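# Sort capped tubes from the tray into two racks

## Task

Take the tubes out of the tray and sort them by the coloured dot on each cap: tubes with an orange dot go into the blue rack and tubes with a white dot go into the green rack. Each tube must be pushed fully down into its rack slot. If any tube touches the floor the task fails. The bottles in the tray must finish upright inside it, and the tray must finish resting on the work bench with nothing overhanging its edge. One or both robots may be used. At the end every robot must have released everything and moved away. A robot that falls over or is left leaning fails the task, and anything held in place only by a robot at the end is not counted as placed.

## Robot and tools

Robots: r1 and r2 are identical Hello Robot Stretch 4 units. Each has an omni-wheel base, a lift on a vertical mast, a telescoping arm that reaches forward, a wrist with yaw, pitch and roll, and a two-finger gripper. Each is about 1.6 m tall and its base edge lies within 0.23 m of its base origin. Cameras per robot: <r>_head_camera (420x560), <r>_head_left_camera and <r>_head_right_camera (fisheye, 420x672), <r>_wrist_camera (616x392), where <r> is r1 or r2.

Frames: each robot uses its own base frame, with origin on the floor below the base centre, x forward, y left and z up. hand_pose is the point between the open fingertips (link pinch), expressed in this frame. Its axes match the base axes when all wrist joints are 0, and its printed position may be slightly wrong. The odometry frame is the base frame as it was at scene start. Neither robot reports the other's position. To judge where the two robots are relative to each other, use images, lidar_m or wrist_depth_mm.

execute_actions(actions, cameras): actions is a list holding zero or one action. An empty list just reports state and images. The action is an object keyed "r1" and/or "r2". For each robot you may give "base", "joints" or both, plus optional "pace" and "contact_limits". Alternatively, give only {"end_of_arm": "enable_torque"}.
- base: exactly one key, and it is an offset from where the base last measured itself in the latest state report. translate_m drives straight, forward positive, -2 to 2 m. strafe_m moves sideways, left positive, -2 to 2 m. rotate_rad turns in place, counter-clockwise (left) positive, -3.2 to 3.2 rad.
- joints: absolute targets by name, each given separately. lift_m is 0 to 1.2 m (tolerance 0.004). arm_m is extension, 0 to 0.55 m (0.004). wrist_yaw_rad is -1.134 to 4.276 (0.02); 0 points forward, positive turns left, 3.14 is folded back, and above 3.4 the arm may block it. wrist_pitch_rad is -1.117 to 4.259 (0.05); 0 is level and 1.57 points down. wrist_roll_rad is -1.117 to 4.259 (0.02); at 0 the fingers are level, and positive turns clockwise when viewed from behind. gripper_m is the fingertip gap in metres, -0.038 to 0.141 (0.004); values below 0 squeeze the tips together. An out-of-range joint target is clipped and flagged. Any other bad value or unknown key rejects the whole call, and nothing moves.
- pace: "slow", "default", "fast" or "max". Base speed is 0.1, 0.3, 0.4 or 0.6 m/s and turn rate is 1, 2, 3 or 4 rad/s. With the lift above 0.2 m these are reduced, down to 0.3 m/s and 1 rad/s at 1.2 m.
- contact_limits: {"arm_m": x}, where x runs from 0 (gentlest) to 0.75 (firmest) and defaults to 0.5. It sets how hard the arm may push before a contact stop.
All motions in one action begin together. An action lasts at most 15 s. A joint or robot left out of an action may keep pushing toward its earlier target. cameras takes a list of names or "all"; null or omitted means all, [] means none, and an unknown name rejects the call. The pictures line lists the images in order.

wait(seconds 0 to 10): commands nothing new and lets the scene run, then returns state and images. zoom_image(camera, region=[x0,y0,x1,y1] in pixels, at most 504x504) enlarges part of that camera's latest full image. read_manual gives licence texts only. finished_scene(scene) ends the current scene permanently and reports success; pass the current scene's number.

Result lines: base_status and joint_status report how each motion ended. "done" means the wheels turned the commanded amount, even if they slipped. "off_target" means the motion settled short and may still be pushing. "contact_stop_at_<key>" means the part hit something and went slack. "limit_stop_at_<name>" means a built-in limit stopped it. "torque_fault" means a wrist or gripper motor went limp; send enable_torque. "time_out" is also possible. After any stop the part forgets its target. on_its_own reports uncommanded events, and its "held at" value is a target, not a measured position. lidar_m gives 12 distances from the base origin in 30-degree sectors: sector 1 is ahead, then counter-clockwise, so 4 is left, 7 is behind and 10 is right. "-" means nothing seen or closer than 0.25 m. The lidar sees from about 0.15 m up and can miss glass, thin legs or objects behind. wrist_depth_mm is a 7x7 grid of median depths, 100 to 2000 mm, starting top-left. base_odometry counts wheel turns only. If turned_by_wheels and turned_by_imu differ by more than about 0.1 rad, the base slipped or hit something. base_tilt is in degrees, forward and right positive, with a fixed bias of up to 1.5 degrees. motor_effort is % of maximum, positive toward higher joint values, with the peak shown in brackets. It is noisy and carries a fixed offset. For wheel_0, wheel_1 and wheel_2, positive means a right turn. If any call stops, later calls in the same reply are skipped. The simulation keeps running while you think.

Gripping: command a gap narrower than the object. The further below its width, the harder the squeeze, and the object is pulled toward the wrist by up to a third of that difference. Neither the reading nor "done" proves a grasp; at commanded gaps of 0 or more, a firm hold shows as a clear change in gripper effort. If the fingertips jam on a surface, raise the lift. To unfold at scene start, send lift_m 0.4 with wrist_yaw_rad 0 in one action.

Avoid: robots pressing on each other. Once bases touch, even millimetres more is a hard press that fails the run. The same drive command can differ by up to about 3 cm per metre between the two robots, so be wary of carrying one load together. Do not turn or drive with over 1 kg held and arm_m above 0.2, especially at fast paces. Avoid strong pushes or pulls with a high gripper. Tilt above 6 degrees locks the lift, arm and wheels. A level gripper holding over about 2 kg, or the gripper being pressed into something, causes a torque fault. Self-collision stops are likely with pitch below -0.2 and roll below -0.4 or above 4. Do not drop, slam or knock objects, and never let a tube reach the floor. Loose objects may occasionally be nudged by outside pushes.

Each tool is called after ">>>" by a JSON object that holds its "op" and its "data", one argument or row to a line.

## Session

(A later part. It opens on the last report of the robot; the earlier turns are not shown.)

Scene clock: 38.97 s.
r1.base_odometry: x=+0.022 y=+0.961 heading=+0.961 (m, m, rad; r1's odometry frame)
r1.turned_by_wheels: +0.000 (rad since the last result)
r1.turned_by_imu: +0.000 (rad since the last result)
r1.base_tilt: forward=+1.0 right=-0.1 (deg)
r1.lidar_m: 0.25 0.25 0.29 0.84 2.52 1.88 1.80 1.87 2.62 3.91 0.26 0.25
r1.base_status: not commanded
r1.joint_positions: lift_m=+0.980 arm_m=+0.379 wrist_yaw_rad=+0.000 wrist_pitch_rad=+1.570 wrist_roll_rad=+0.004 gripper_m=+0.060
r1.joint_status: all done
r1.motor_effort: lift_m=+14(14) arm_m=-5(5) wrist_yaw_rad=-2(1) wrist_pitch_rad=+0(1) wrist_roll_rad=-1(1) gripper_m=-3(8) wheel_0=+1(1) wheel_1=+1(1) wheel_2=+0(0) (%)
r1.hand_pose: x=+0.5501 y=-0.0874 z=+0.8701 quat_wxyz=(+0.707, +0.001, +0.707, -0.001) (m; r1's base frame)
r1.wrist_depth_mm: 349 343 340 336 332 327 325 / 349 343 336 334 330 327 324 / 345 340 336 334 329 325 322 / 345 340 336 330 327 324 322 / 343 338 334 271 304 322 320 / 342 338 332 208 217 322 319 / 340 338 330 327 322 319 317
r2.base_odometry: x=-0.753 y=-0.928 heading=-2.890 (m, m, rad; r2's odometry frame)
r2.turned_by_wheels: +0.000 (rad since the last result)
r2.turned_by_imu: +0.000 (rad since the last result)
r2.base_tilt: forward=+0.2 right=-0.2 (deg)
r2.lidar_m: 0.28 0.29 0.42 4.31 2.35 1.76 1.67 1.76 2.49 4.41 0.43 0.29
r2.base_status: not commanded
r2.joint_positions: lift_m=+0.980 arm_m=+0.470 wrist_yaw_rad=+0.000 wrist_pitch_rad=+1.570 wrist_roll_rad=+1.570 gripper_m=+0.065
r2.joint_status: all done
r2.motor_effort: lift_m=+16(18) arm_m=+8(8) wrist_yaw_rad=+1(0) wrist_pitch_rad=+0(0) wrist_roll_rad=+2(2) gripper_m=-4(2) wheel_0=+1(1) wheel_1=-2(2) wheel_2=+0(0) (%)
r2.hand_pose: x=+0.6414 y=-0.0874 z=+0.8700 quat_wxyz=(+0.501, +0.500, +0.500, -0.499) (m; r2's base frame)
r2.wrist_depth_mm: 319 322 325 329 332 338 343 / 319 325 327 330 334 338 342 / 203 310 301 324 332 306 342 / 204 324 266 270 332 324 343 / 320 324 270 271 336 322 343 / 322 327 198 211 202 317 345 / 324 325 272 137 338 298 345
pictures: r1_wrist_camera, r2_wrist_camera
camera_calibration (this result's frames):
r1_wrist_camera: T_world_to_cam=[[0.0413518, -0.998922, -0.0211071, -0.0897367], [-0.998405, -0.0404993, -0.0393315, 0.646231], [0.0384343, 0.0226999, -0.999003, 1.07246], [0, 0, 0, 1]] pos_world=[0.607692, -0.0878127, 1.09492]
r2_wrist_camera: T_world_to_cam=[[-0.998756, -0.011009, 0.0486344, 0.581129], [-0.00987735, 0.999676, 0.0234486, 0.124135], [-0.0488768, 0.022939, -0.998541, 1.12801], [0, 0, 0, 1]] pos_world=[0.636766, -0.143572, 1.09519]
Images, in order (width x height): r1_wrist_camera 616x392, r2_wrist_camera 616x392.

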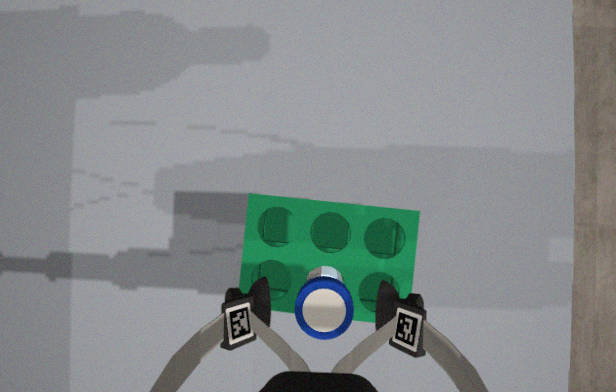

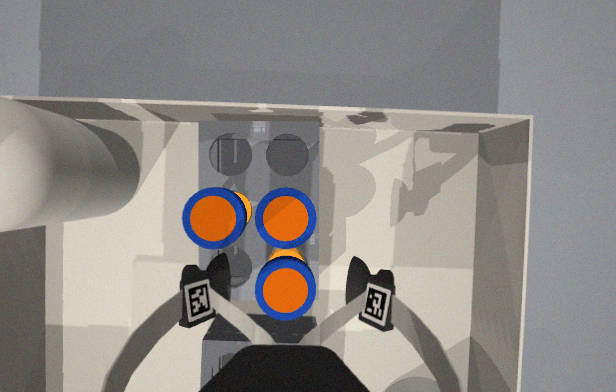

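>>> {"op": "execute_actions", "data": {
  "actions": [
    {"r1": {"joints": {"lift_m": 1.1}}, "r2": {"joints": {"gripper_m": 0.01}}}
  ],
  "cameras": ["r2_wrist_camera"]
}}

>>> {"op": "execute_actions", "data": {
  "actions": [
    {"r2": {"joints": {"lift_m": 1.12}}}
  ],
  "cameras": ["r2_wrist_camera", "r2_head_camera"]
}}

Scene clock: 40.97 s.
r1.base_odometry: x=+0.022 y=+0.961 heading=+0.961 (m, m, rad; r1's odometry frame)
r1.turned_by_wheels: +0.000 (rad since the last result)
r1.turned_by_imu: +0.000 (rad since the last result)
r1.base_tilt: forward=+1.0 right=-0.1 (deg)
r1.lidar_m: 0.25 0.25 0.28 0.79 2.51 1.85 1.80 1.88 2.58 3.89 0.28 0.25
r1.base_status: not commanded
r1.joint_positions: lift_m=+1.100 arm_m=+0.379 wrist_yaw_rad=+0.000 wrist_pitch_rad=+1.570 wrist_roll_rad=+0.004 gripper_m=+0.060
r1.joint_status: all done
r1.motor_effort: lift_m=+21(20) arm_m=-5(5) wrist_yaw_rad=-1(1) wrist_pitch_rad=+1(1) wrist_roll_rad=-2(2) gripper_m=+1(1) wheel_0=+1(1) wheel_1=+1(1) wheel_2=+0(0) (%)
r1.hand_pose: x=+0.5501 y=-0.0874 z=+0.9894 quat_wxyz=(+0.707, +0.001, +0.707, -0.001) (m; r1's base frame)
r1.wrist_depth_mm: 477 469 462 455 449 445 1205 / 473 466 462 455 452 445 1182 / 469 466 459 452 452 445 1182 / 466 462 459 449 445 442 1182 / 469 462 455 392 442 439 1182 / 466 459 452 449 218 439 1182 / 462 459 452 445 439 436 1160
r2.base_odometry: x=-0.753 y=-0.928 heading=-2.890 (m, m, rad; r2's odometry frame)
r2.turned_by_wheels: +0.000 (rad since the last result)
r2.turned_by_imu: +0.000 (rad since the last result)
r2.base_tilt: forward=+0.3 right=-0.2 (deg)
r2.lidar_m: 0.28 0.30 0.41 4.33 2.35 1.73 1.67 1.76 2.48 4.43 0.44 0.31
r2.base_status: not commanded
r2.joint_positions: lift_m=+0.980 arm_m=+0.470 wrist_yaw_rad=+0.000 wrist_pitch_rad=+1.570 wrist_roll_rad=+1.570 gripper_m=+0.010
r2.joint_status: all done
r2.motor_effort: lift_m=+17(17) arm_m=+8(8) wrist_yaw_rad=+1(0) wrist_pitch_rad=+1(0) wrist_roll_rad=+1(1) gripper_m=-13(11) wheel_0=+2(1) wheel_1=-2(2) wheel_2=+0(0) (%)
r2.hand_pose: x=+0.6414 y=-0.0874 z=+0.8700 quat_wxyz=(+0.501, +0.500, +0.500, -0.499) (m; r2's base frame)
r2.wrist_depth_mm: 319 322 325 329 332 338 340 / 320 322 325 330 336 338 343 / 204 310 300 324 332 306 343 / 206 324 267 270 334 324 343 / 320 325 270 257 336 322 347 / 322 325 191 203 190 317 347 / 324 325 271 140 336 294 347
pictures: r2_wrist_camera
camera_calibration (this result's frames):
r2_wrist_camera: T_world_to_cam=[[-0.998756, -0.011009, 0.0486344, 0.581129], [-0.00987728, 0.999676, 0.0234486, 0.124135], [-0.0488768, 0.022939, -0.998541, 1.12801], [0, 0, 0, 1]] pos_world=[0.636766, -0.143572, 1.09519]
Images, in order (width x height): r2_wrist_camera 616x392.

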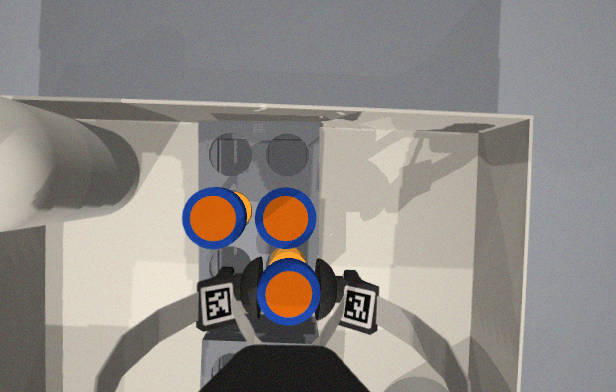

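Scene clock: 42.63 s.
r1.base_odometry: x=+0.022 y=+0.961 heading=+0.961 (m, m, rad; r1's odometry frame)
r1.turned_by_wheels: +0.000 (rad since the last result)
r1.turned_by_imu: +0.000 (rad since the last result)
r1.base_tilt: forward=+1.1 right=-0.1 (deg)
r1.lidar_m: 0.25 0.25 0.28 0.83 2.52 1.86 1.79 1.89 2.64 3.90 0.25 0.25
r1.base_status: not commanded
r1.joint_positions: lift_m=+1.100 arm_m=+0.379 wrist_yaw_rad=+0.000 wrist_pitch_rad=+1.570 wrist_roll_rad=+0.004 gripper_m=+0.060
r1.joint_status: not commanded
r1.motor_effort: lift_m=+21(21) arm_m=-6(6) wrist_yaw_rad=-2(0) wrist_pitch_rad=-1(1) wrist_roll_rad=-1(2) gripper_m=-3(4) wheel_0=+1(1) wheel_1=+1(1) wheel_2=+0(0) (%)
r1.hand_pose: x=+0.5501 y=-0.0874 z=+0.9894 quat_wxyz=(+0.707, +0.001, +0.707, -0.001) (m; r1's base frame)
r1.wrist_depth_mm: 477 469 466 455 452 449 1205 / 473 469 462 455 449 449 1205 / 469 466 459 455 449 445 1182 / 466 462 459 449 442 442 1160 / 469 462 455 389 442 442 1182 / 466 462 455 449 218 439 1160 / 466 459 449 445 439 436 1160
r2.base_odometry: x=-0.753 y=-0.928 heading=-2.890 (m, m, rad; r2's odometry frame)
r2.turned_by_wheels: +0.000 (rad since the last result)
r2.turned_by_imu: +0.000 (rad since the last result)
r2.base_tilt: forward=+0.2 right=-0.2 (deg)
r2.lidar_m: 0.28 0.29 0.42 4.31 2.37 1.75 1.67 1.75 2.46 4.42 0.42 0.30
r2.base_status: not commanded
r2.joint_positions: lift_m=+1.120 arm_m=+0.470 wrist_yaw_rad=+0.000 wrist_pitch_rad=+1.570 wrist_roll_rad=+1.570 gripper_m=+0.010
r2.joint_status: all done
r2.motor_effort: lift_m=+22(21) arm_m=+8(8) wrist_yaw_rad=+1(0) wrist_pitch_rad=+1(0) wrist_roll_rad=+1(1) gripper_m=-12(15) wheel_0=+2(1) wheel_1=-2(2) wheel_2=+0(0) (%)
r2.hand_pose: x=+0.6414 y=-0.0874 z=+1.0095 quat_wxyz=(+0.501, +0.500, +0.500, -0.499) (m; r2's base frame)
r2.wrist_depth_mm: 455 459 462 469 469 473 484 / 459 459 466 473 469 480 866 / 455 384 459 469 473 480 1281 / 455 340 462 410 477 484 1042 / 459 459 469 410 477 484 1060 / 462 439 192 202 191 484 1308 / 462 421 466 140 362 488 1281
pictures: r2_head_camera, r2_wrist_camera
camera_calibration (this result's frames):
r2_wrist_camera: T_world_to_cam=[[-0.998756, -0.0110088, 0.0486345, 0.574345], [-0.00987713, 0.999676, 0.0234486, 0.120862], [-0.0488769, 0.022939, -0.998541, 1.26736], [0, 0, 0, 1]] pos_world=[0.636769, -0.143572, 1.23474]
Images, in order (width x height): r2_head_camera 420x560, r2_wrist_camera 616x392.

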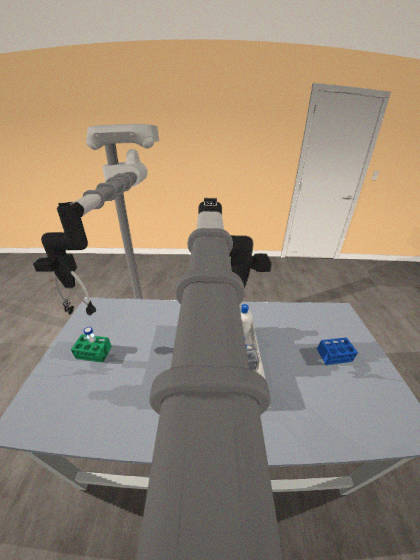

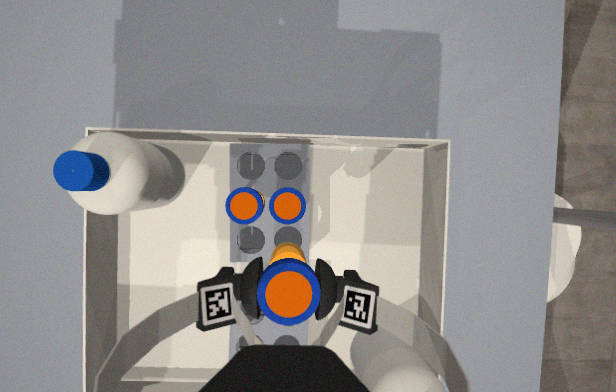

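>>> {"op": "execute_actions", "data": {
  "actions": [
    {"r1": {"base": {"strafe_m": 0.621}, "joints": {"arm_m": 0.411, "lift_m": 1.02, "gripper_m": 0.065}}, "r2": {"base": {"strafe_m": -0.52}, "joints": {"arm_m": 0.49}}}
  ],
  "cameras": ["r1_wrist_camera", "r2_wrist_camera"]
}}

Scene clock: 47.93 s.
r1.base_odometry: x=-0.487 y=+1.317 heading=+0.961 (m, m, rad; r1's odometry frame)
r1.turned_by_wheels: +0.000 (rad since the last result)
r1.turned_by_imu: -0.001 (rad since the last result)
r1.base_tilt: forward=+1.0 right=+0.0 (deg)
r1.lidar_m: 0.25 0.25 0.29 4.20 2.50 1.88 1.77 1.90 2.57 0.76 0.28 0.25
r1.base_status: done
r1.joint_positions: lift_m=+1.020 arm_m=+0.410 wrist_yaw_rad=+0.000 wrist_pitch_rad=+1.570 wrist_roll_rad=+0.004 gripper_m=+0.065
r1.joint_status: all done
r1.motor_effort: lift_m=+14(18) arm_m=+5(7) wrist_yaw_rad=+0(2) wrist_pitch_rad=-1(1) wrist_roll_rad=-1(2) gripper_m=+0(6) wheel_0=+0(9) wheel_1=-1(11) wheel_2=-1(0) (%)
r1.hand_pose: x=+0.5812 y=-0.0874 z=+0.9100 quat_wxyz=(+0.707, +0.001, +0.707, -0.001) (m; r1's base frame)
r1.wrist_depth_mm: 392 387 382 342 342 336 242 / 389 384 379 373 366 364 239 / 389 382 377 370 366 362 332 / 387 379 375 368 364 359 332 / 384 382 375 309 359 327 300 / 382 379 312 307 304 355 329 / 382 377 368 340 359 355 349
r2.base_odometry: x=-0.882 y=-0.424 heading=-2.891 (m, m, rad; r2's odometry frame)
r2.turned_by_wheels: +0.000 (rad since the last result)
r2.turned_by_imu: +0.001 (rad since the last result)
r2.base_tilt: forward=+0.3 right=-0.2 (deg)
r2.lidar_m: 0.28 0.30 0.42 1.21 2.37 1.74 1.69 1.76 2.49 3.90 4.05 0.29
r2.base_status: done
r2.joint_positions: lift_m=+1.120 arm_m=+0.489 wrist_yaw_rad=+0.000 wrist_pitch_rad=+1.570 wrist_roll_rad=+1.570 gripper_m=+0.010
r2.joint_status: all done
r2.motor_effort: lift_m=+21(22) arm_m=+7(8) wrist_yaw_rad=+2(0) wrist_pitch_rad=+0(0) wrist_roll_rad=+2(1) gripper_m=-14(13) wheel_0=-2(9) wheel_1=+0(9) wheel_2=+0(0) (%)
r2.hand_pose: x=+0.6599 y=-0.0874 z=+1.0096 quat_wxyz=(+0.501, +0.500, +0.500, -0.499) (m; r2's base frame)
r2.wrist_depth_mm: 1182 1182 1182 1229 1229 1229 1255 / 452 462 466 473 473 1255 1281 / 452 462 469 469 477 484 484 / 462 462 466 473 477 488 488 / 459 466 466 466 480 480 768 / 459 466 191 203 190 488 788 / 462 466 469 140 477 488 1281
pictures: r1_wrist_camera, r2_wrist_camera
camera_calibration (this result's frames):
r1_wrist_camera: T_world_to_cam=[[0.0412439, -0.998926, -0.0211063, -0.0901175], [-0.998409, -0.0403911, -0.039351, 0.67889], [0.0384563, 0.0226957, -0.999003, 1.1112], [0, 0, 0, 1]] pos_world=[0.638794, -0.087819, 1.1349]
r2_wrist_camera: T_world_to_cam=[[-0.998755, -0.0110038, 0.0486594, 0.592817], [-0.00987155, 0.999676, 0.0234488, 0.12104], [-0.0489017, 0.0229393, -0.99854, 1.26836], [0, 0, 0, 1]] pos_world=[0.655299, -0.143572, 1.23482]
Images, in order (width x height): r1_wrist_camera 616x392, r2_wrist_camera 616x392.

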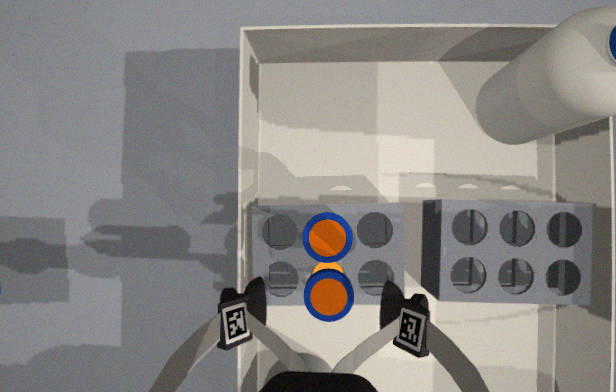

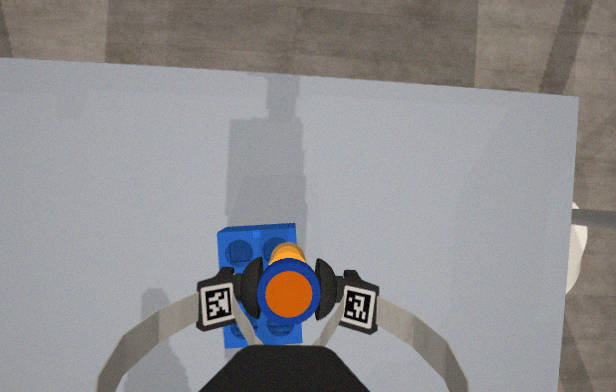

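>>> {"op": "zoom_image", "data": {
  "camera": "r2_wrist_camera",
  "region": [190, 210, 390, 360]
}}

Region (190, 210, 390, 360) of r2_wrist_camera's 616x392 image, scaled by 2.520; it fills the top 378 rows of this view, and the rest is white.

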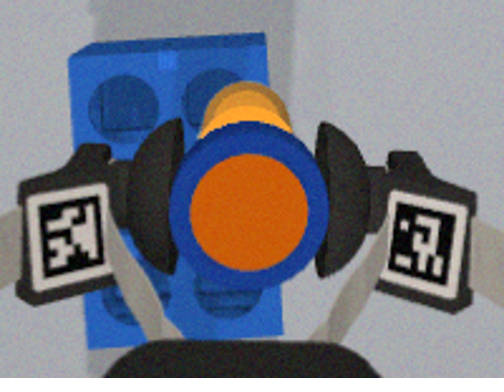

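>>> {"op": "execute_actions", "data": {
  "actions": [
    {"r1": {"base": {"strafe_m": -0.005}, "joints": {"arm_m": 0.405, "lift_m": 0.975}}, "r2": {"base": {"strafe_m": 0.013}, "joints": {"arm_m": 0.502, "lift_m": 1.05}}}
  ],
  "cameras": ["r1_wrist_camera", "r2_wrist_camera"]
}}

Scene clock: 51.17 s.
r1.base_odometry: x=-0.483 y=+1.314 heading=+0.961 (m, m, rad; r1's odometry frame)
r1.turned_by_wheels: +0.000 (rad since the last result)
r1.turned_by_imu: +0.000 (rad since the last result)
r1.base_tilt: forward=+1.1 right=-0.1 (deg)
r1.lidar_m: 0.25 0.25 0.28 4.19 2.47 1.86 1.79 1.88 2.59 0.79 0.29 0.25
r1.base_status: done
r1.joint_positions: lift_m=+0.975 arm_m=+0.406 wrist_yaw_rad=+0.000 wrist_pitch_rad=+1.570 wrist_roll_rad=+0.004 gripper_m=+0.065
r1.joint_status: all done
r1.motor_effort: lift_m=+13(13) arm_m=-6(6) wrist_yaw_rad=+0(1) wrist_pitch_rad=+1(1) wrist_roll_rad=-1(2) gripper_m=+2(2) wheel_0=-1(11) wheel_1=+2(5) wheel_2=+0(4) (%)
r1.hand_pose: x=+0.5770 y=-0.0874 z=+0.8651 quat_wxyz=(+0.707, +0.001, +0.707, -0.001) (m; r1's base frame)
r1.wrist_depth_mm: 342 338 329 307 306 303 234 / 342 338 330 325 322 319 239 / 340 334 329 324 322 319 314 / 338 334 325 324 319 286 285 / 338 334 320 202 289 257 254 / 336 330 255 200 257 293 283 / 336 329 289 319 314 310 309
r2.base_odometry: x=-0.879 y=-0.436 heading=-2.891 (m, m, rad; r2's odometry frame)
r2.turned_by_wheels: +0.000 (rad since the last result)
r2.turned_by_imu: +0.000 (rad since the last result)
r2.base_tilt: forward=+0.3 right=-0.1 (deg)
r2.lidar_m: 0.28 0.30 0.39 1.21 2.37 1.75 1.68 1.78 2.50 3.92 4.07 0.29
r2.base_status: done
r2.joint_positions: lift_m=+1.050 arm_m=+0.501 wrist_yaw_rad=+0.000 wrist_pitch_rad=+1.570 wrist_roll_rad=+1.570 gripper_m=+0.010
r2.joint_status: all done
r2.motor_effort: lift_m=+17(15) arm_m=+8(8) wrist_yaw_rad=-1(4) wrist_pitch_rad=+0(0) wrist_roll_rad=+1(2) gripper_m=-14(12) wheel_0=-2(8) wheel_1=+0(8) wheel_2=+0(0) (%)
r2.hand_pose: x=+0.6719 y=-0.0874 z=+0.9399 quat_wxyz=(+0.500, +0.500, +0.500, -0.500) (m; r2's base frame)
r2.wrist_depth_mm: 392 1138 1118 1160 1182 1160 1182 / 387 392 397 402 402 410 413 / 389 394 397 402 404 413 413 / 392 394 397 404 404 413 415 / 392 394 397 342 410 413 418 / 394 397 193 204 190 413 421 / 394 394 402 140 410 415 415
pictures: r1_wrist_camera, r2_wrist_camera
camera_calibration (this result's frames):
r1_wrist_camera: T_world_to_cam=[[0.0412415, -0.998926, -0.0211087, -0.0908915], [-0.998411, -0.0403899, -0.0392933, 0.672911], [0.0383985, 0.0226957, -0.999005, 1.06646], [0, 0, 0, 1]] pos_world=[0.63464, -0.0878191, 1.08992]
r2_wrist_camera: T_world_to_cam=[[-0.998754, -0.0109495, 0.0486823, 0.60813], [-0.00981661, 0.999677, 0.0234491, 0.122754], [-0.0489233, 0.0229419, -0.998539, 1.1994], [0, 0, 0, 1]] pos_world=[0.667256, -0.143572, 1.16517]
Images, in order (width x height): r1_wrist_camera 616x392, r2_wrist_camera 616x392.

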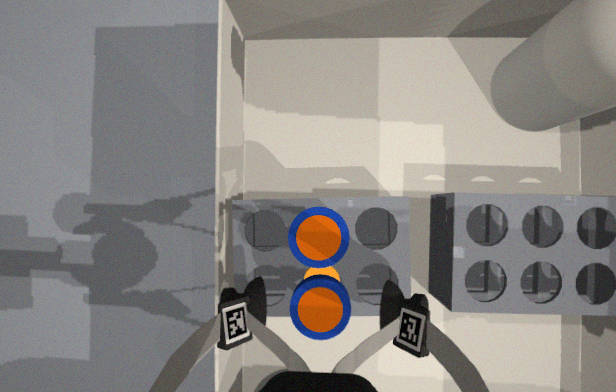

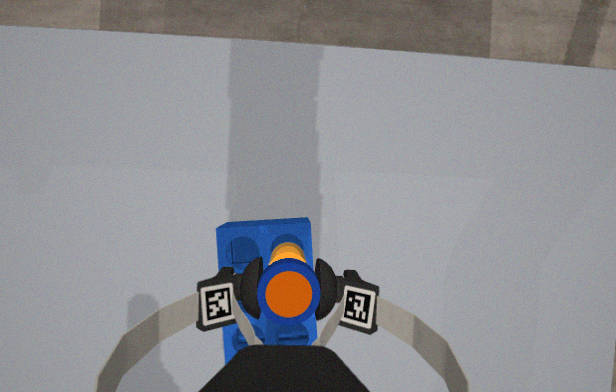

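>>> {"op": "zoom_image", "data": {
  "camera": "r2_wrist_camera",
  "region": [190, 200, 390, 350]
}}

Region (190, 200, 390, 350) of r2_wrist_camera's 616x392 image, scaled by 2.520; it fills the top 378 rows of this view, and the rest is white.

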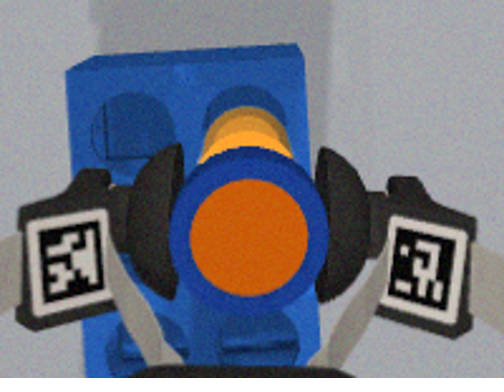

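>>> {"op": "execute_actions", "data": {
  "actions": [
    {"r1": {"joints": {"gripper_m": 0.01}}, "r2": {"joints": {"lift_m": 0.98}, "pace": "slow"}}
  ],
  "cameras": ["r1_wrist_camera", "r2_wrist_camera"]
}}

Scene clock: 53.57 s.
r1.base_odometry: x=-0.483 y=+1.314 heading=+0.961 (m, m, rad; r1's odometry frame)
r1.turned_by_wheels: +0.000 (rad since the last result)
r1.turned_by_imu: +0.000 (rad since the last result)
r1.base_tilt: forward=+1.0 right=-0.2 (deg)
r1.lidar_m: 0.25 0.25 0.30 4.20 2.46 1.87 1.76 1.86 2.58 0.77 0.28 0.25
r1.base_status: not commanded
r1.joint_positions: lift_m=+0.975 arm_m=+0.406 wrist_yaw_rad=+0.000 wrist_pitch_rad=+1.570 wrist_roll_rad=+0.004 gripper_m=+0.010
r1.joint_status: all done
r1.motor_effort: lift_m=+13(13) arm_m=-5(5) wrist_yaw_rad=-1(1) wrist_pitch_rad=-1(1) wrist_roll_rad=-1(1) gripper_m=-8(12) wheel_0=-2(2) wheel_1=+2(2) wheel_2=+0(0) (%)
r1.hand_pose: x=+0.5770 y=-0.0874 z=+0.8651 quat_wxyz=(+0.707, +0.001, +0.707, -0.001) (m; r1's base frame)
r1.wrist_depth_mm: 343 338 329 307 306 303 233 / 342 338 330 327 324 319 239 / 340 336 329 325 320 319 314 / 338 334 327 324 319 286 287 / 336 334 319 202 289 256 254 / 336 334 290 192 258 293 282 / 336 332 289 319 314 310 310
r2.base_odometry: x=-0.879 y=-0.436 heading=-2.891 (m, m, rad; r2's odometry frame)
r2.turned_by_wheels: +0.000 (rad since the last result)
r2.turned_by_imu: +0.000 (rad since the last result)
r2.base_tilt: forward=+0.2 right=-0.2 (deg)
r2.lidar_m: 0.27 0.27 0.41 1.21 2.36 1.74 1.66 1.79 2.45 3.90 4.10 0.28
r2.base_status: not commanded
r2.joint_positions: lift_m=+0.980 arm_m=+0.501 wrist_yaw_rad=+0.000 wrist_pitch_rad=+1.570 wrist_roll_rad=+1.570 gripper_m=+0.010
r2.joint_status: all done
r2.motor_effort: lift_m=+16(16) arm_m=+7(8) wrist_yaw_rad=+2(1) wrist_pitch_rad=+0(0) wrist_roll_rad=+2(1) gripper_m=-13(11) wheel_0=-2(2) wheel_1=+1(1) wheel_2=+0(0) (%)
r2.hand_pose: x=+0.6719 y=-0.0874 z=+0.8700 quat_wxyz=(+0.500, +0.500, +0.500, -0.500) (m; r2's base frame)
r2.wrist_depth_mm: 319 322 327 330 334 1098 1118 / 320 322 327 330 330 340 343 / 320 325 329 332 334 340 343 / 324 325 329 332 338 342 343 / 325 327 314 273 340 342 347 / 325 325 190 202 192 345 343 / 325 325 274 141 342 342 349
pictures: r1_wrist_camera, r2_wrist_camera
camera_calibration (this result's frames):
r1_wrist_camera: T_world_to_cam=[[0.0412413, -0.998926, -0.0211087, -0.0908913], [-0.998411, -0.0403897, -0.0392933, 0.672909], [0.0383985, 0.0226956, -0.999005, 1.06646], [0, 0, 0, 1]] pos_world=[0.634638, -0.0878191, 1.08992]
r2_wrist_camera: T_world_to_cam=[[-0.998754, -0.0109494, 0.0486823, 0.611538], [-0.00981656, 0.999677, 0.0234491, 0.124394], [-0.0489233, 0.022942, -0.998539, 1.12954], [0, 0, 0, 1]] pos_world=[0.667258, -0.143572, 1.0952]
Images, in order (width x height): r1_wrist_camera 616x392, r2_wrist_camera 616x392.

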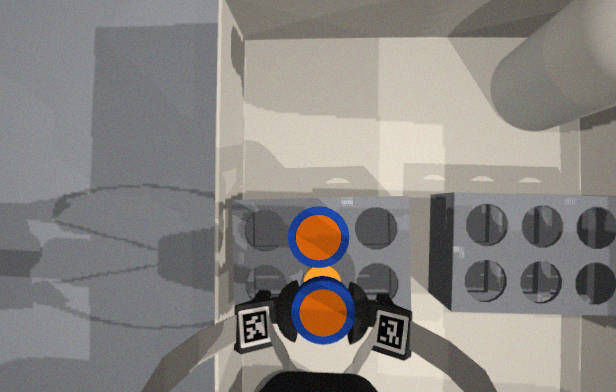

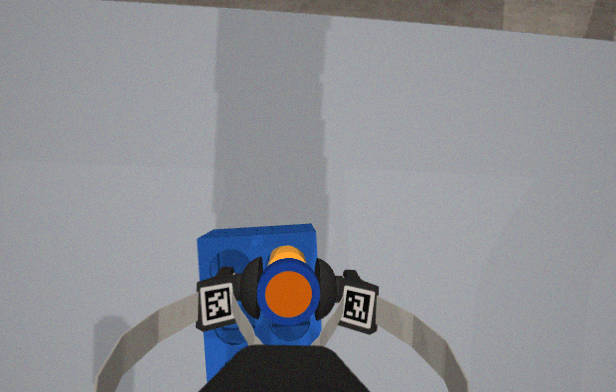

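>>> {"op": "execute_actions", "data": {
  "actions": [
    {"r1": {"joints": {"lift_m": 1.12}}, "r2": {"joints": {"gripper_m": 0.06}}}
  ],
  "cameras": ["r1_wrist_camera", "r2_wrist_camera"]
}}

Scene clock: 55.70 s.
r1.base_odometry: x=-0.483 y=+1.314 heading=+0.961 (m, m, rad; r1's odometry frame)
r1.turned_by_wheels: +0.000 (rad since the last result)
r1.turned_by_imu: +0.000 (rad since the last result)
r1.base_tilt: forward=+1.1 right=-0.2 (deg)
r1.lidar_m: 0.25 0.25 0.30 4.20 2.47 1.85 1.79 1.86 2.59 0.79 0.28 0.25
r1.base_status: not commanded
r1.joint_positions: lift_m=+1.120 arm_m=+0.406 wrist_yaw_rad=+0.000 wrist_pitch_rad=+1.570 wrist_roll_rad=+0.004 gripper_m=+0.010
r1.joint_status: all done
r1.motor_effort: lift_m=+22(23) arm_m=-6(5) wrist_yaw_rad=-1(1) wrist_pitch_rad=-1(1) wrist_roll_rad=-2(1) gripper_m=-8(9) wheel_0=-2(2) wheel_1=+2(2) wheel_2=+0(0) (%)
r1.hand_pose: x=+0.5770 y=-0.0874 z=+1.0094 quat_wxyz=(+0.707, +0.001, +0.707, -0.001) (m; r1's base frame)
r1.wrist_depth_mm: 500 488 484 480 473 466 462 / 496 488 480 473 466 357 317 / 492 484 477 469 466 415 455 / 488 484 480 466 462 442 455 / 473 480 477 407 433 399 455 / 484 480 473 192 455 452 452 / 484 477 469 334 445 433 452
r2.base_odometry: x=-0.879 y=-0.436 heading=-2.891 (m, m, rad; r2's odometry frame)
r2.turned_by_wheels: +0.000 (rad since the last result)
r2.turned_by_imu: +0.000 (rad since the last result)
r2.base_tilt: forward=+0.3 right=-0.2 (deg)
r2.lidar_m: 0.26 0.29 0.41 1.25 2.37 1.74 1.69 1.77 2.48 3.91 4.08 0.29
r2.base_status: not commanded
r2.joint_positions: lift_m=+0.980 arm_m=+0.501 wrist_yaw_rad=+0.000 wrist_pitch_rad=+1.570 wrist_roll_rad=+1.570 gripper_m=+0.060
r2.joint_status: all done
r2.motor_effort: lift_m=+17(17) arm_m=+8(8) wrist_yaw_rad=+2(1) wrist_pitch_rad=+0(1) wrist_roll_rad=+1(2) gripper_m=-3(12) wheel_0=-2(2) wheel_1=+1(1) wheel_2=+0(0) (%)
r2.hand_pose: x=+0.6719 y=-0.0874 z=+0.8700 quat_wxyz=(+0.500, +0.500, +0.500, -0.500) (m; r2's base frame)
r2.wrist_depth_mm: 319 324 329 330 336 1098 1138 / 322 324 327 330 334 338 342 / 322 322 330 330 334 338 343 / 322 327 330 332 338 340 342 / 325 327 272 274 336 342 345 / 325 327 197 216 202 343 345 / 327 330 274 137 342 343 345
pictures: r1_wrist_camera, r2_wrist_camera
camera_calibration (this result's frames):
r1_wrist_camera: T_world_to_cam=[[0.0412414, -0.998926, -0.0211087, -0.0878443], [-0.998411, -0.0403898, -0.0392932, 0.678578], [0.0383984, 0.0226957, -0.999005, 1.21066], [0, 0, 0, 1]] pos_world=[0.634635, -0.0878191, 1.23427]
r2_wrist_camera: T_world_to_cam=[[-0.998754, -0.0109494, 0.0486823, 0.611538], [-0.00981649, 0.999677, 0.0234491, 0.124394], [-0.0489233, 0.022942, -0.998539, 1.12954], [0, 0, 0, 1]] pos_world=[0.667258, -0.143572, 1.0952]
Images, in order (width x height): r1_wrist_camera 616x392, r2_wrist_camera 616x392.

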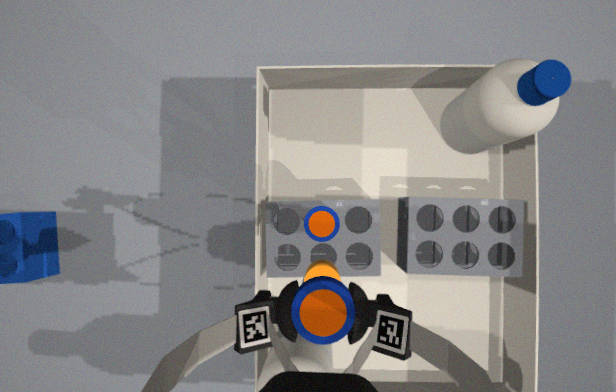

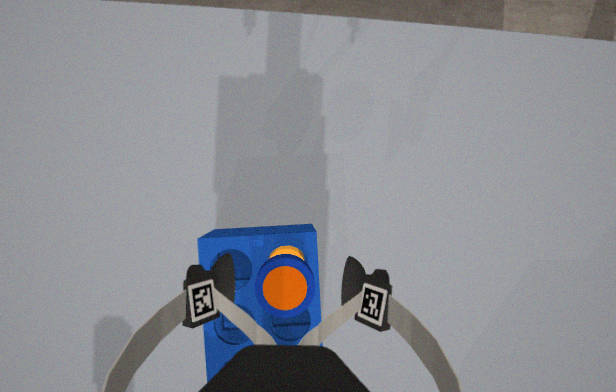

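>>> {"op": "execute_actions", "data": {
  "actions": [
    {"r1": {"base": {"strafe_m": 0.2}, "joints": {"arm_m": 0.393}}, "r2": {"joints": {"lift_m": 1.1}}}
  ],
  "cameras": []
}}

>>> {"op": "execute_actions", "data": {
  "actions": [
    {"r2": {"joints": {"arm_m": 0.1}, "pace": "fast"}}
  ],
  "cameras": []
}}

>>> {"op": "execute_actions", "data": {
  "actions": [
    {"r1": {"base": {"strafe_m": 0.25}}, "r2": {"base": {"strafe_m": 0.467}}}
  ],
  "cameras": ["r1_wrist_camera"]
}}

Scene clock: 60.27 s.
r1.base_odometry: x=-0.647 y=+1.429 heading=+0.960 (m, m, rad; r1's odometry frame)
r1.turned_by_wheels: +0.000 (rad since the last result)
r1.turned_by_imu: -0.001 (rad since the last result)
r1.base_tilt: forward=+1.1 right=-0.1 (deg)
r1.lidar_m: 0.25 0.25 0.31 4.01 2.49 1.86 1.78 1.87 2.60 0.81 0.28 0.25
r1.base_status: done
r1.joint_positions: lift_m=+1.120 arm_m=+0.394 wrist_yaw_rad=+0.000 wrist_pitch_rad=+1.570 wrist_roll_rad=+0.004 gripper_m=+0.010
r1.joint_status: all done
r1.motor_effort: lift_m=+21(22) arm_m=-5(7) wrist_yaw_rad=-1(1) wrist_pitch_rad=-1(1) wrist_roll_rad=-2(1) gripper_m=-10(9) wheel_0=+1(11) wheel_1=-1(6) wheel_2=-1(4) (%)
r1.hand_pose: x=+0.5650 y=-0.0874 z=+1.0094 quat_wxyz=(+0.707, +0.001, +0.707, -0.001) (m; r1's base frame)
r1.wrist_depth_mm: 496 488 484 480 473 466 459 / 496 488 484 477 469 459 455 / 492 484 477 473 469 459 455 / 488 484 477 473 466 427 421 / 488 424 473 473 466 399 415 / 488 480 473 192 413 452 449 / 484 477 469 466 407 319 449
r2.base_odometry: x=-0.879 y=-0.436 heading=-2.891 (m, m, rad; r2's odometry frame)
r2.turned_by_wheels: +0.000 (rad since the last result)
r2.turned_by_imu: +0.000 (rad since the last result)
r2.base_tilt: forward=+0.3 right=-0.2 (deg)
r2.lidar_m: 0.28 0.29 0.40 1.21 2.38 1.75 1.68 1.82 2.47 3.92 4.06 0.30
r2.base_status: not commanded
r2.joint_positions: lift_m=+1.100 arm_m=+0.501 wrist_yaw_rad=+0.000 wrist_pitch_rad=+1.570 wrist_roll_rad=+1.570 gripper_m=+0.060
r2.joint_status: all done
r2.motor_effort: lift_m=+22(24) arm_m=+8(8) wrist_yaw_rad=+1(1) wrist_pitch_rad=+0(0) wrist_roll_rad=+1(1) gripper_m=-2(4) wheel_0=-2(2) wheel_1=+1(1) wheel_2=+0(0) (%)
r2.hand_pose: x=+0.6719 y=-0.0874 z=+0.9895 quat_wxyz=(+0.500, +0.500, +0.500, -0.500) (m; r2's base frame)
r2.wrist_depth_mm: 1182 1160 1182 1182 1205 1229 1229 / 436 442 445 449 455 462 462 / 439 442 445 449 455 466 466 / 436 442 449 452 455 462 469 / 439 445 452 392 459 462 466 / 442 442 196 397 202 466 469 / 445 445 452 137 459 466 473
pictures: none
No camera images: the call's "cameras" was empty. Leave "cameras" out to get every camera's image.

Scene clock: 62.20 s.
r1.base_odometry: x=-0.647 y=+1.429 heading=+0.960 (m, m, rad; r1's odometry frame)
r1.turned_by_wheels: +0.000 (rad since the last result)
r1.turned_by_imu: +0.000 (rad since the last result)
r1.base_tilt: forward=+0.9 right=-0.1 (deg)
r1.lidar_m: 0.25 0.25 0.30 4.02 2.52 1.86 1.77 1.86 2.61 0.81 0.29 0.25
r1.base_status: not commanded
r1.joint_positions: lift_m=+1.120 arm_m=+0.394 wrist_yaw_rad=+0.000 wrist_pitch_rad=+1.570 wrist_roll_rad=+0.004 gripper_m=+0.010
r1.joint_status: not commanded
r1.motor_effort: lift_m=+21(21) arm_m=-5(6) wrist_yaw_rad=-1(1) wrist_pitch_rad=+0(1) wrist_roll_rad=-1(1) gripper_m=-10(10) wheel_0=+1(1) wheel_1=-2(2) wheel_2=+0(1) (%)
r1.hand_pose: x=+0.5650 y=-0.0874 z=+1.0094 quat_wxyz=(+0.707, +0.001, +0.707, -0.001) (m; r1's base frame)
r1.wrist_depth_mm: 496 488 484 477 469 466 462 / 492 488 480 473 469 459 455 / 492 484 480 477 466 459 455 / 492 488 477 473 466 430 418 / 484 421 477 469 466 402 418 / 484 480 473 192 413 452 449 / 488 477 469 469 407 317 445
r2.base_odometry: x=-0.879 y=-0.436 heading=-2.891 (m, m, rad; r2's odometry frame)
r2.turned_by_wheels: +0.000 (rad since the last result)
r2.turned_by_imu: +0.000 (rad since the last result)
r2.base_tilt: forward=+0.3 right=-0.2 (deg)
r2.lidar_m: 0.27 0.28 0.41 1.22 2.37 1.76 1.68 1.78 2.49 3.90 4.08 0.29
r2.base_status: not commanded
r2.joint_positions: lift_m=+1.100 arm_m=+0.101 wrist_yaw_rad=+0.000 wrist_pitch_rad=+1.570 wrist_roll_rad=+1.570 gripper_m=+0.060
r2.joint_status: all done
r2.motor_effort: lift_m=+22(21) arm_m=-7(9) wrist_yaw_rad=+2(1) wrist_pitch_rad=-2(2) wrist_roll_rad=+1(1) gripper_m=-4(1) wheel_0=-1(2) wheel_1=+0(1) wheel_2=+0(0) (%)
r2.hand_pose: x=+0.2724 y=-0.0874 z=+0.9895 quat_wxyz=(+0.500, +0.500, +0.500, -0.500) (m; r2's base frame)
r2.wrist_depth_mm: 1182 1182 1205 1182 1229 1205 1229 / 436 442 449 1182 1205 1229 1255 / 439 445 445 1229 1229 1205 1229 / 442 442 452 1205 991 1229 1255 / 442 449 445 1025 1008 1229 1255 / 445 445 196 1229 202 1281 1255 / 442 445 452 137 1255 1229 1255
pictures: none
No camera images: the call's "cameras" was empty. Leave "cameras" out to get every camera's image.

Scene clock: 65.07 s.
r1.base_odometry: x=-0.852 y=+1.572 heading=+0.960 (m, m, rad; r1's odometry frame)
r1.turned_by_wheels: +0.000 (rad since the last result)
r1.turned_by_imu: +0.000 (rad since the last result)
r1.base_tilt: forward=+0.9 right=+0.0 (deg)
r1.lidar_m: 0.25 0.25 3.92 3.76 2.50 1.81 1.77 1.85 2.56 0.78 0.28 0.25
r1.base_status: done
r1.joint_positions: lift_m=+1.120 arm_m=+0.394 wrist_yaw_rad=+0.000 wrist_pitch_rad=+1.570 wrist_roll_rad=+0.004 gripper_m=+0.010
r1.joint_status: not commanded
r1.motor_effort: lift_m=+21(21) arm_m=-6(6) wrist_yaw_rad=-1(1) wrist_pitch_rad=+0(1) wrist_roll_rad=-1(2) gripper_m=-12(11) wheel_0=-1(12) wheel_1=+1(9) wheel_2=-1(1) (%)
r1.hand_pose: x=+0.5650 y=-0.0874 z=+1.0094 quat_wxyz=(+0.707, +0.001, +0.707, -0.001) (m; r1's base frame)
r1.wrist_depth_mm: 1308 1308 484 477 469 466 459 / 1308 1281 480 477 469 466 462 / 1281 1281 480 477 469 462 455 / 1281 1281 477 473 466 462 455 / 1281 1281 477 410 462 462 455 / 1281 1255 477 192 404 455 452 / 1281 1255 469 466 459 455 452
r2.base_odometry: x=-0.763 y=-0.889 heading=-2.891 (m, m, rad; r2's odometry frame)
r2.turned_by_wheels: +0.000 (rad since the last result)
r2.turned_by_imu: -0.001 (rad since the last result)
r2.base_tilt: forward=+0.2 right=-0.2 (deg)
r2.lidar_m: 0.27 0.31 0.43 4.35 2.35 1.73 1.67 1.78 2.47 4.38 0.41 0.30
r2.base_status: done
r2.joint_positions: lift_m=+1.100 arm_m=+0.101 wrist_yaw_rad=+0.000 wrist_pitch_rad=+1.570 wrist_roll_rad=+1.570 gripper_m=+0.060
r2.joint_status: not commanded
r2.motor_effort: lift_m=+21(22) arm_m=-7(8) wrist_yaw_rad=+1(1) wrist_pitch_rad=-1(1) wrist_roll_rad=+1(1) gripper_m=-1(2) wheel_0=+0(7) wheel_1=+0(10) wheel_2=+0(1) (%)
r2.hand_pose: x=+0.2724 y=-0.0874 z=+0.9896 quat_wxyz=(+0.500, +0.500, +0.500, -0.500) (m; r2's base frame)
r2.wrist_depth_mm: 436 439 442 1229 1182 1205 1229 / 436 445 445 1205 1229 1205 1255 / 436 439 445 1205 1229 1255 1229 / 436 442 449 1205 1008 1255 1229 / 439 449 452 1205 1008 1255 1255 / 442 449 196 1205 202 1255 1281 / 442 415 452 137 1229 1255 1281
pictures: r1_wrist_camera
camera_calibration (this result's frames):
r1_wrist_camera: T_world_to_cam=[[0.0412511, -0.998926, -0.0211074, -0.0873573], [-0.99841, -0.0403989, -0.0393233, 0.666655], [0.0384283, 0.022696, -0.999004, 1.2111], [0, 0, 0, 1]] pos_world=[0.622657, -0.0878186, 1.23427]
Images, in order (width x height): r1_wrist_camera 616x392.

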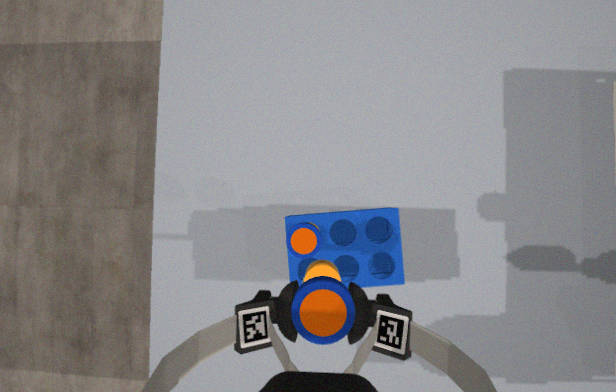

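>>> {"op": "zoom_image", "data": {
  "camera": "r1_wrist_camera",
  "region": [230, 190, 430, 350]
}}

Region (230, 190, 430, 350) of r1_wrist_camera's 616x392 image, scaled by 2.520; it fills the top 403 rows of this view, and the rest is white.

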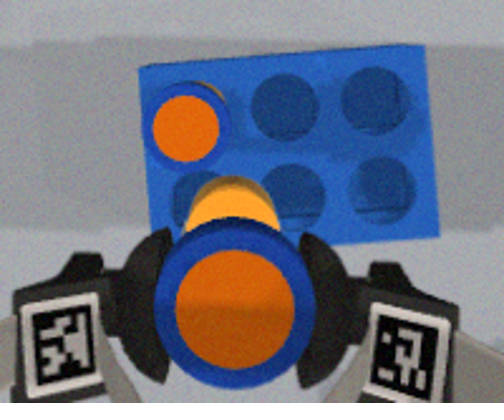

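>>> {"op": "execute_actions", "data": {
  "actions": [
    {"r1": {"base": {"strafe_m": 0.0144}, "joints": {"arm_m": 0.377, "lift_m": 1.09}}, "r2": {"joints": {"arm_m": 0.47, "lift_m": 1.05, "gripper_m": 0.065}}}
  ],
  "cameras": ["r1_wrist_camera", "r2_wrist_camera"]
}}

Scene clock: 68.93 s.
r1.base_odometry: x=-0.863 y=+1.580 heading=+0.960 (m, m, rad; r1's odometry frame)
r1.turned_by_wheels: +0.000 (rad since the last result)
r1.turned_by_imu: -0.001 (rad since the last result)
r1.base_tilt: forward=+1.0 right=-0.1 (deg)
r1.lidar_m: 0.25 0.25 3.88 3.73 2.50 1.84 1.78 1.88 2.60 0.79 0.31 0.25
r1.base_status: done
r1.joint_positions: lift_m=+1.090 arm_m=+0.378 wrist_yaw_rad=+0.000 wrist_pitch_rad=+1.570 wrist_roll_rad=+0.004 gripper_m=+0.010
r1.joint_status: all done
r1.motor_effort: lift_m=+14(17) arm_m=-5(5) wrist_yaw_rad=-2(0) wrist_pitch_rad=+0(1) wrist_roll_rad=-1(1) gripper_m=-10(12) wheel_0=-3(9) wheel_1=+3(8) wheel_2=-1(2) (%)
r1.hand_pose: x=+0.5490 y=-0.0874 z=+0.9800 quat_wxyz=(+0.707, +0.001, +0.707, -0.001) (m; r1's base frame)
r1.wrist_depth_mm: 1281 1281 452 449 442 433 430 / 1281 1255 452 442 442 436 430 / 1281 1255 449 445 439 433 430 / 1255 1229 449 442 436 433 430 / 1255 1255 449 433 377 430 427 / 1255 1229 445 192 433 427 424 / 1229 1229 442 436 427 427 424
r2.base_odometry: x=-0.763 y=-0.889 heading=-2.891 (m, m, rad; r2's odometry frame)
r2.turned_by_wheels: +0.000 (rad since the last result)
r2.turned_by_imu: +0.000 (rad since the last result)
r2.base_tilt: forward=+0.2 right=-0.2 (deg)
r2.lidar_m: 0.29 0.29 0.42 4.35 2.33 1.72 1.68 1.78 2.48 4.36 0.42 0.30
r2.base_status: not commanded
r2.joint_positions: lift_m=+1.050 arm_m=+0.469 wrist_yaw_rad=+0.000 wrist_pitch_rad=+1.570 wrist_roll_rad=+1.570 gripper_m=+0.065
r2.joint_status: all done
r2.motor_effort: lift_m=+16(18) arm_m=+8(7) wrist_yaw_rad=+0(2) wrist_pitch_rad=+0(1) wrist_roll_rad=+1(1) gripper_m=+0(1) wheel_0=+0(0) wheel_1=+0(0) wheel_2=+0(0) (%)
r2.hand_pose: x=+0.6399 y=-0.0874 z=+0.9400 quat_wxyz=(+0.501, +0.500, +0.500, -0.499) (m; r2's base frame)
r2.wrist_depth_mm: 389 392 392 397 402 407 410 / 387 392 397 399 402 410 410 / 387 392 397 402 407 410 413 / 254 343 397 394 404 407 418 / 252 392 368 342 404 415 415 / 375 392 198 394 203 415 421 / 362 394 402 137 410 418 421
pictures: r1_wrist_camera, r2_wrist_camera
camera_calibration (this result's frames):
r1_wrist_camera: T_world_to_cam=[[0.0412338, -0.998926, -0.0211101, -0.0873046], [-0.998413, -0.0403829, -0.0392593, 0.649452], [0.0383646, 0.0226954, -0.999006, 1.18241], [0, 0, 0, 1]] pos_world=[0.606658, -0.0878195, 1.20489]
r2_wrist_camera: T_world_to_cam=[[-0.998756, -0.0109562, 0.0486518, 0.576235], [-0.00982401, 0.999677, 0.0234489, 0.122444], [-0.048893, 0.0229418, -0.998541, 1.19785], [0, 0, 0, 1]] pos_world=[0.635287, -0.143572, 1.1652]
Images, in order (width x height): r1_wrist_camera 616x392, r2_wrist_camera 616x392.

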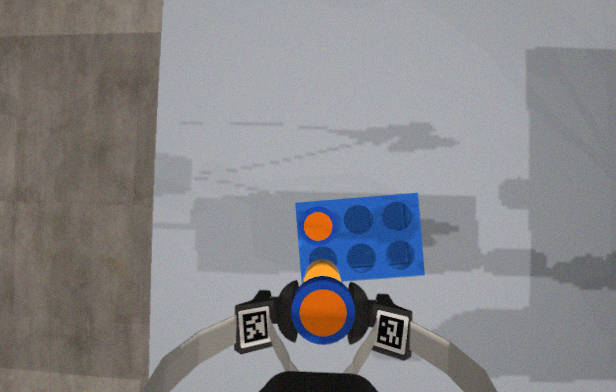

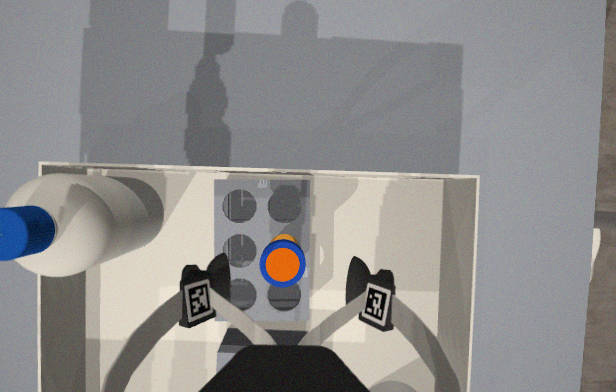

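>>> {"op": "execute_actions", "data": {
  "actions": [
    {"r1": {"joints": {"lift_m": 0.98}, "pace": "slow"}, "r2": {"joints": {"arm_m": 0.473, "lift_m": 0.98}}}
  ],
  "cameras": ["r1_wrist_camera", "r2_wrist_camera"]
}}

Scene clock: 72.70 s.
r1.base_odometry: x=-0.863 y=+1.580 heading=+0.960 (m, m, rad; r1's odometry frame)
r1.turned_by_wheels: +0.000 (rad since the last result)
r1.turned_by_imu: -0.001 (rad since the last result)
r1.base_tilt: forward=+0.9 right=-0.2 (deg)
r1.lidar_m: 0.25 0.25 3.88 3.74 2.53 1.84 1.77 1.86 2.58 0.78 0.26 0.25
r1.base_status: not commanded
r1.joint_positions: lift_m=+0.980 arm_m=+0.378 wrist_yaw_rad=+0.000 wrist_pitch_rad=+1.570 wrist_roll_rad=+0.004 gripper_m=+0.010
r1.joint_status: all done
r1.motor_effort: lift_m=+14(14) arm_m=-5(5) wrist_yaw_rad=+0(0) wrist_pitch_rad=+0(0) wrist_roll_rad=-1(2) gripper_m=-11(11) wheel_0=-3(3) wheel_1=+2(2) wheel_2=-1(1) (%)
r1.hand_pose: x=+0.5490 y=-0.0874 z=+0.8701 quat_wxyz=(+0.707, +0.002, +0.707, -0.001) (m; r1's base frame)
r1.wrist_depth_mm: 1160 343 340 336 330 327 324 / 1160 343 338 334 330 325 322 / 1160 342 336 332 329 324 322 / 1138 340 336 330 322 324 320 / 1138 338 334 268 297 322 319 / 1138 338 332 193 266 320 317 / 1138 336 330 327 320 319 315
r2.base_odometry: x=-0.763 y=-0.889 heading=-2.891 (m, m, rad; r2's odometry frame)
r2.turned_by_wheels: +0.000 (rad since the last result)
r2.turned_by_imu: +0.000 (rad since the last result)
r2.base_tilt: forward=+0.2 right=-0.2 (deg)
r2.lidar_m: 0.28 0.29 0.42 4.35 2.36 1.74 1.67 1.76 2.48 4.38 0.42 0.31
r2.base_status: not commanded
r2.joint_positions: lift_m=+0.980 arm_m=+0.472 wrist_yaw_rad=+0.000 wrist_pitch_rad=+1.570 wrist_roll_rad=+1.570 gripper_m=+0.065
r2.joint_status: all done
r2.motor_effort: lift_m=+17(18) arm_m=+8(8) wrist_yaw_rad=+1(1) wrist_pitch_rad=+0(1) wrist_roll_rad=+1(1) gripper_m=-3(1) wheel_0=+0(1) wheel_1=+0(0) wheel_2=+0(0) (%)
r2.hand_pose: x=+0.6429 y=-0.0874 z=+0.8699 quat_wxyz=(+0.500, +0.500, +0.500, -0.500) (m; r2's base frame)
r2.wrist_depth_mm: 320 324 327 329 334 338 343 / 320 322 327 330 334 338 342 / 320 325 327 332 334 340 343 / 214 324 322 329 336 304 343 / 202 325 272 274 336 324 347 / 322 325 199 211 202 320 347 / 324 325 322 137 336 297 349
pictures: r1_wrist_camera, r2_wrist_camera
camera_calibration (this result's frames):
r1_wrist_camera: T_world_to_cam=[[0.0412336, -0.998926, -0.0211101, -0.0896261], [-0.998413, -0.0403828, -0.0392593, 0.645133], [0.0383646, 0.0226954, -0.999006, 1.07255], [0, 0, 0, 1]] pos_world=[0.606657, -0.0878195, 1.09492]
r2_wrist_camera: T_world_to_cam=[[-0.998756, -0.0108895, 0.0486619, 0.582618], [-0.0097571, 0.999677, 0.023449, 0.124072], [-0.0489016, 0.022945, -0.99854, 1.12809], [0, 0, 0, 1]] pos_world=[0.638269, -0.143572, 1.09518]
Images, in order (width x height): r1_wrist_camera 616x392, r2_wrist_camera 616x392.

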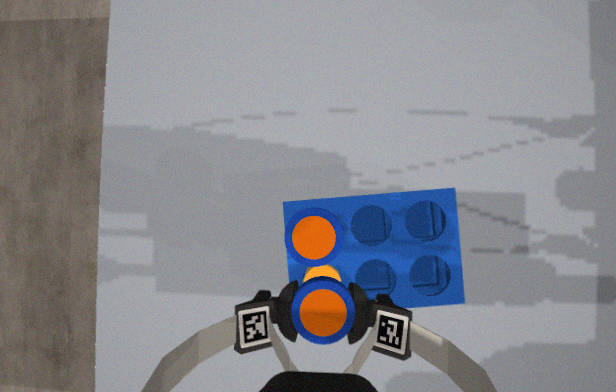

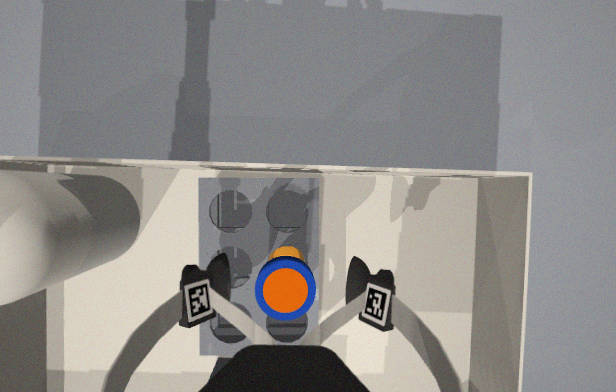

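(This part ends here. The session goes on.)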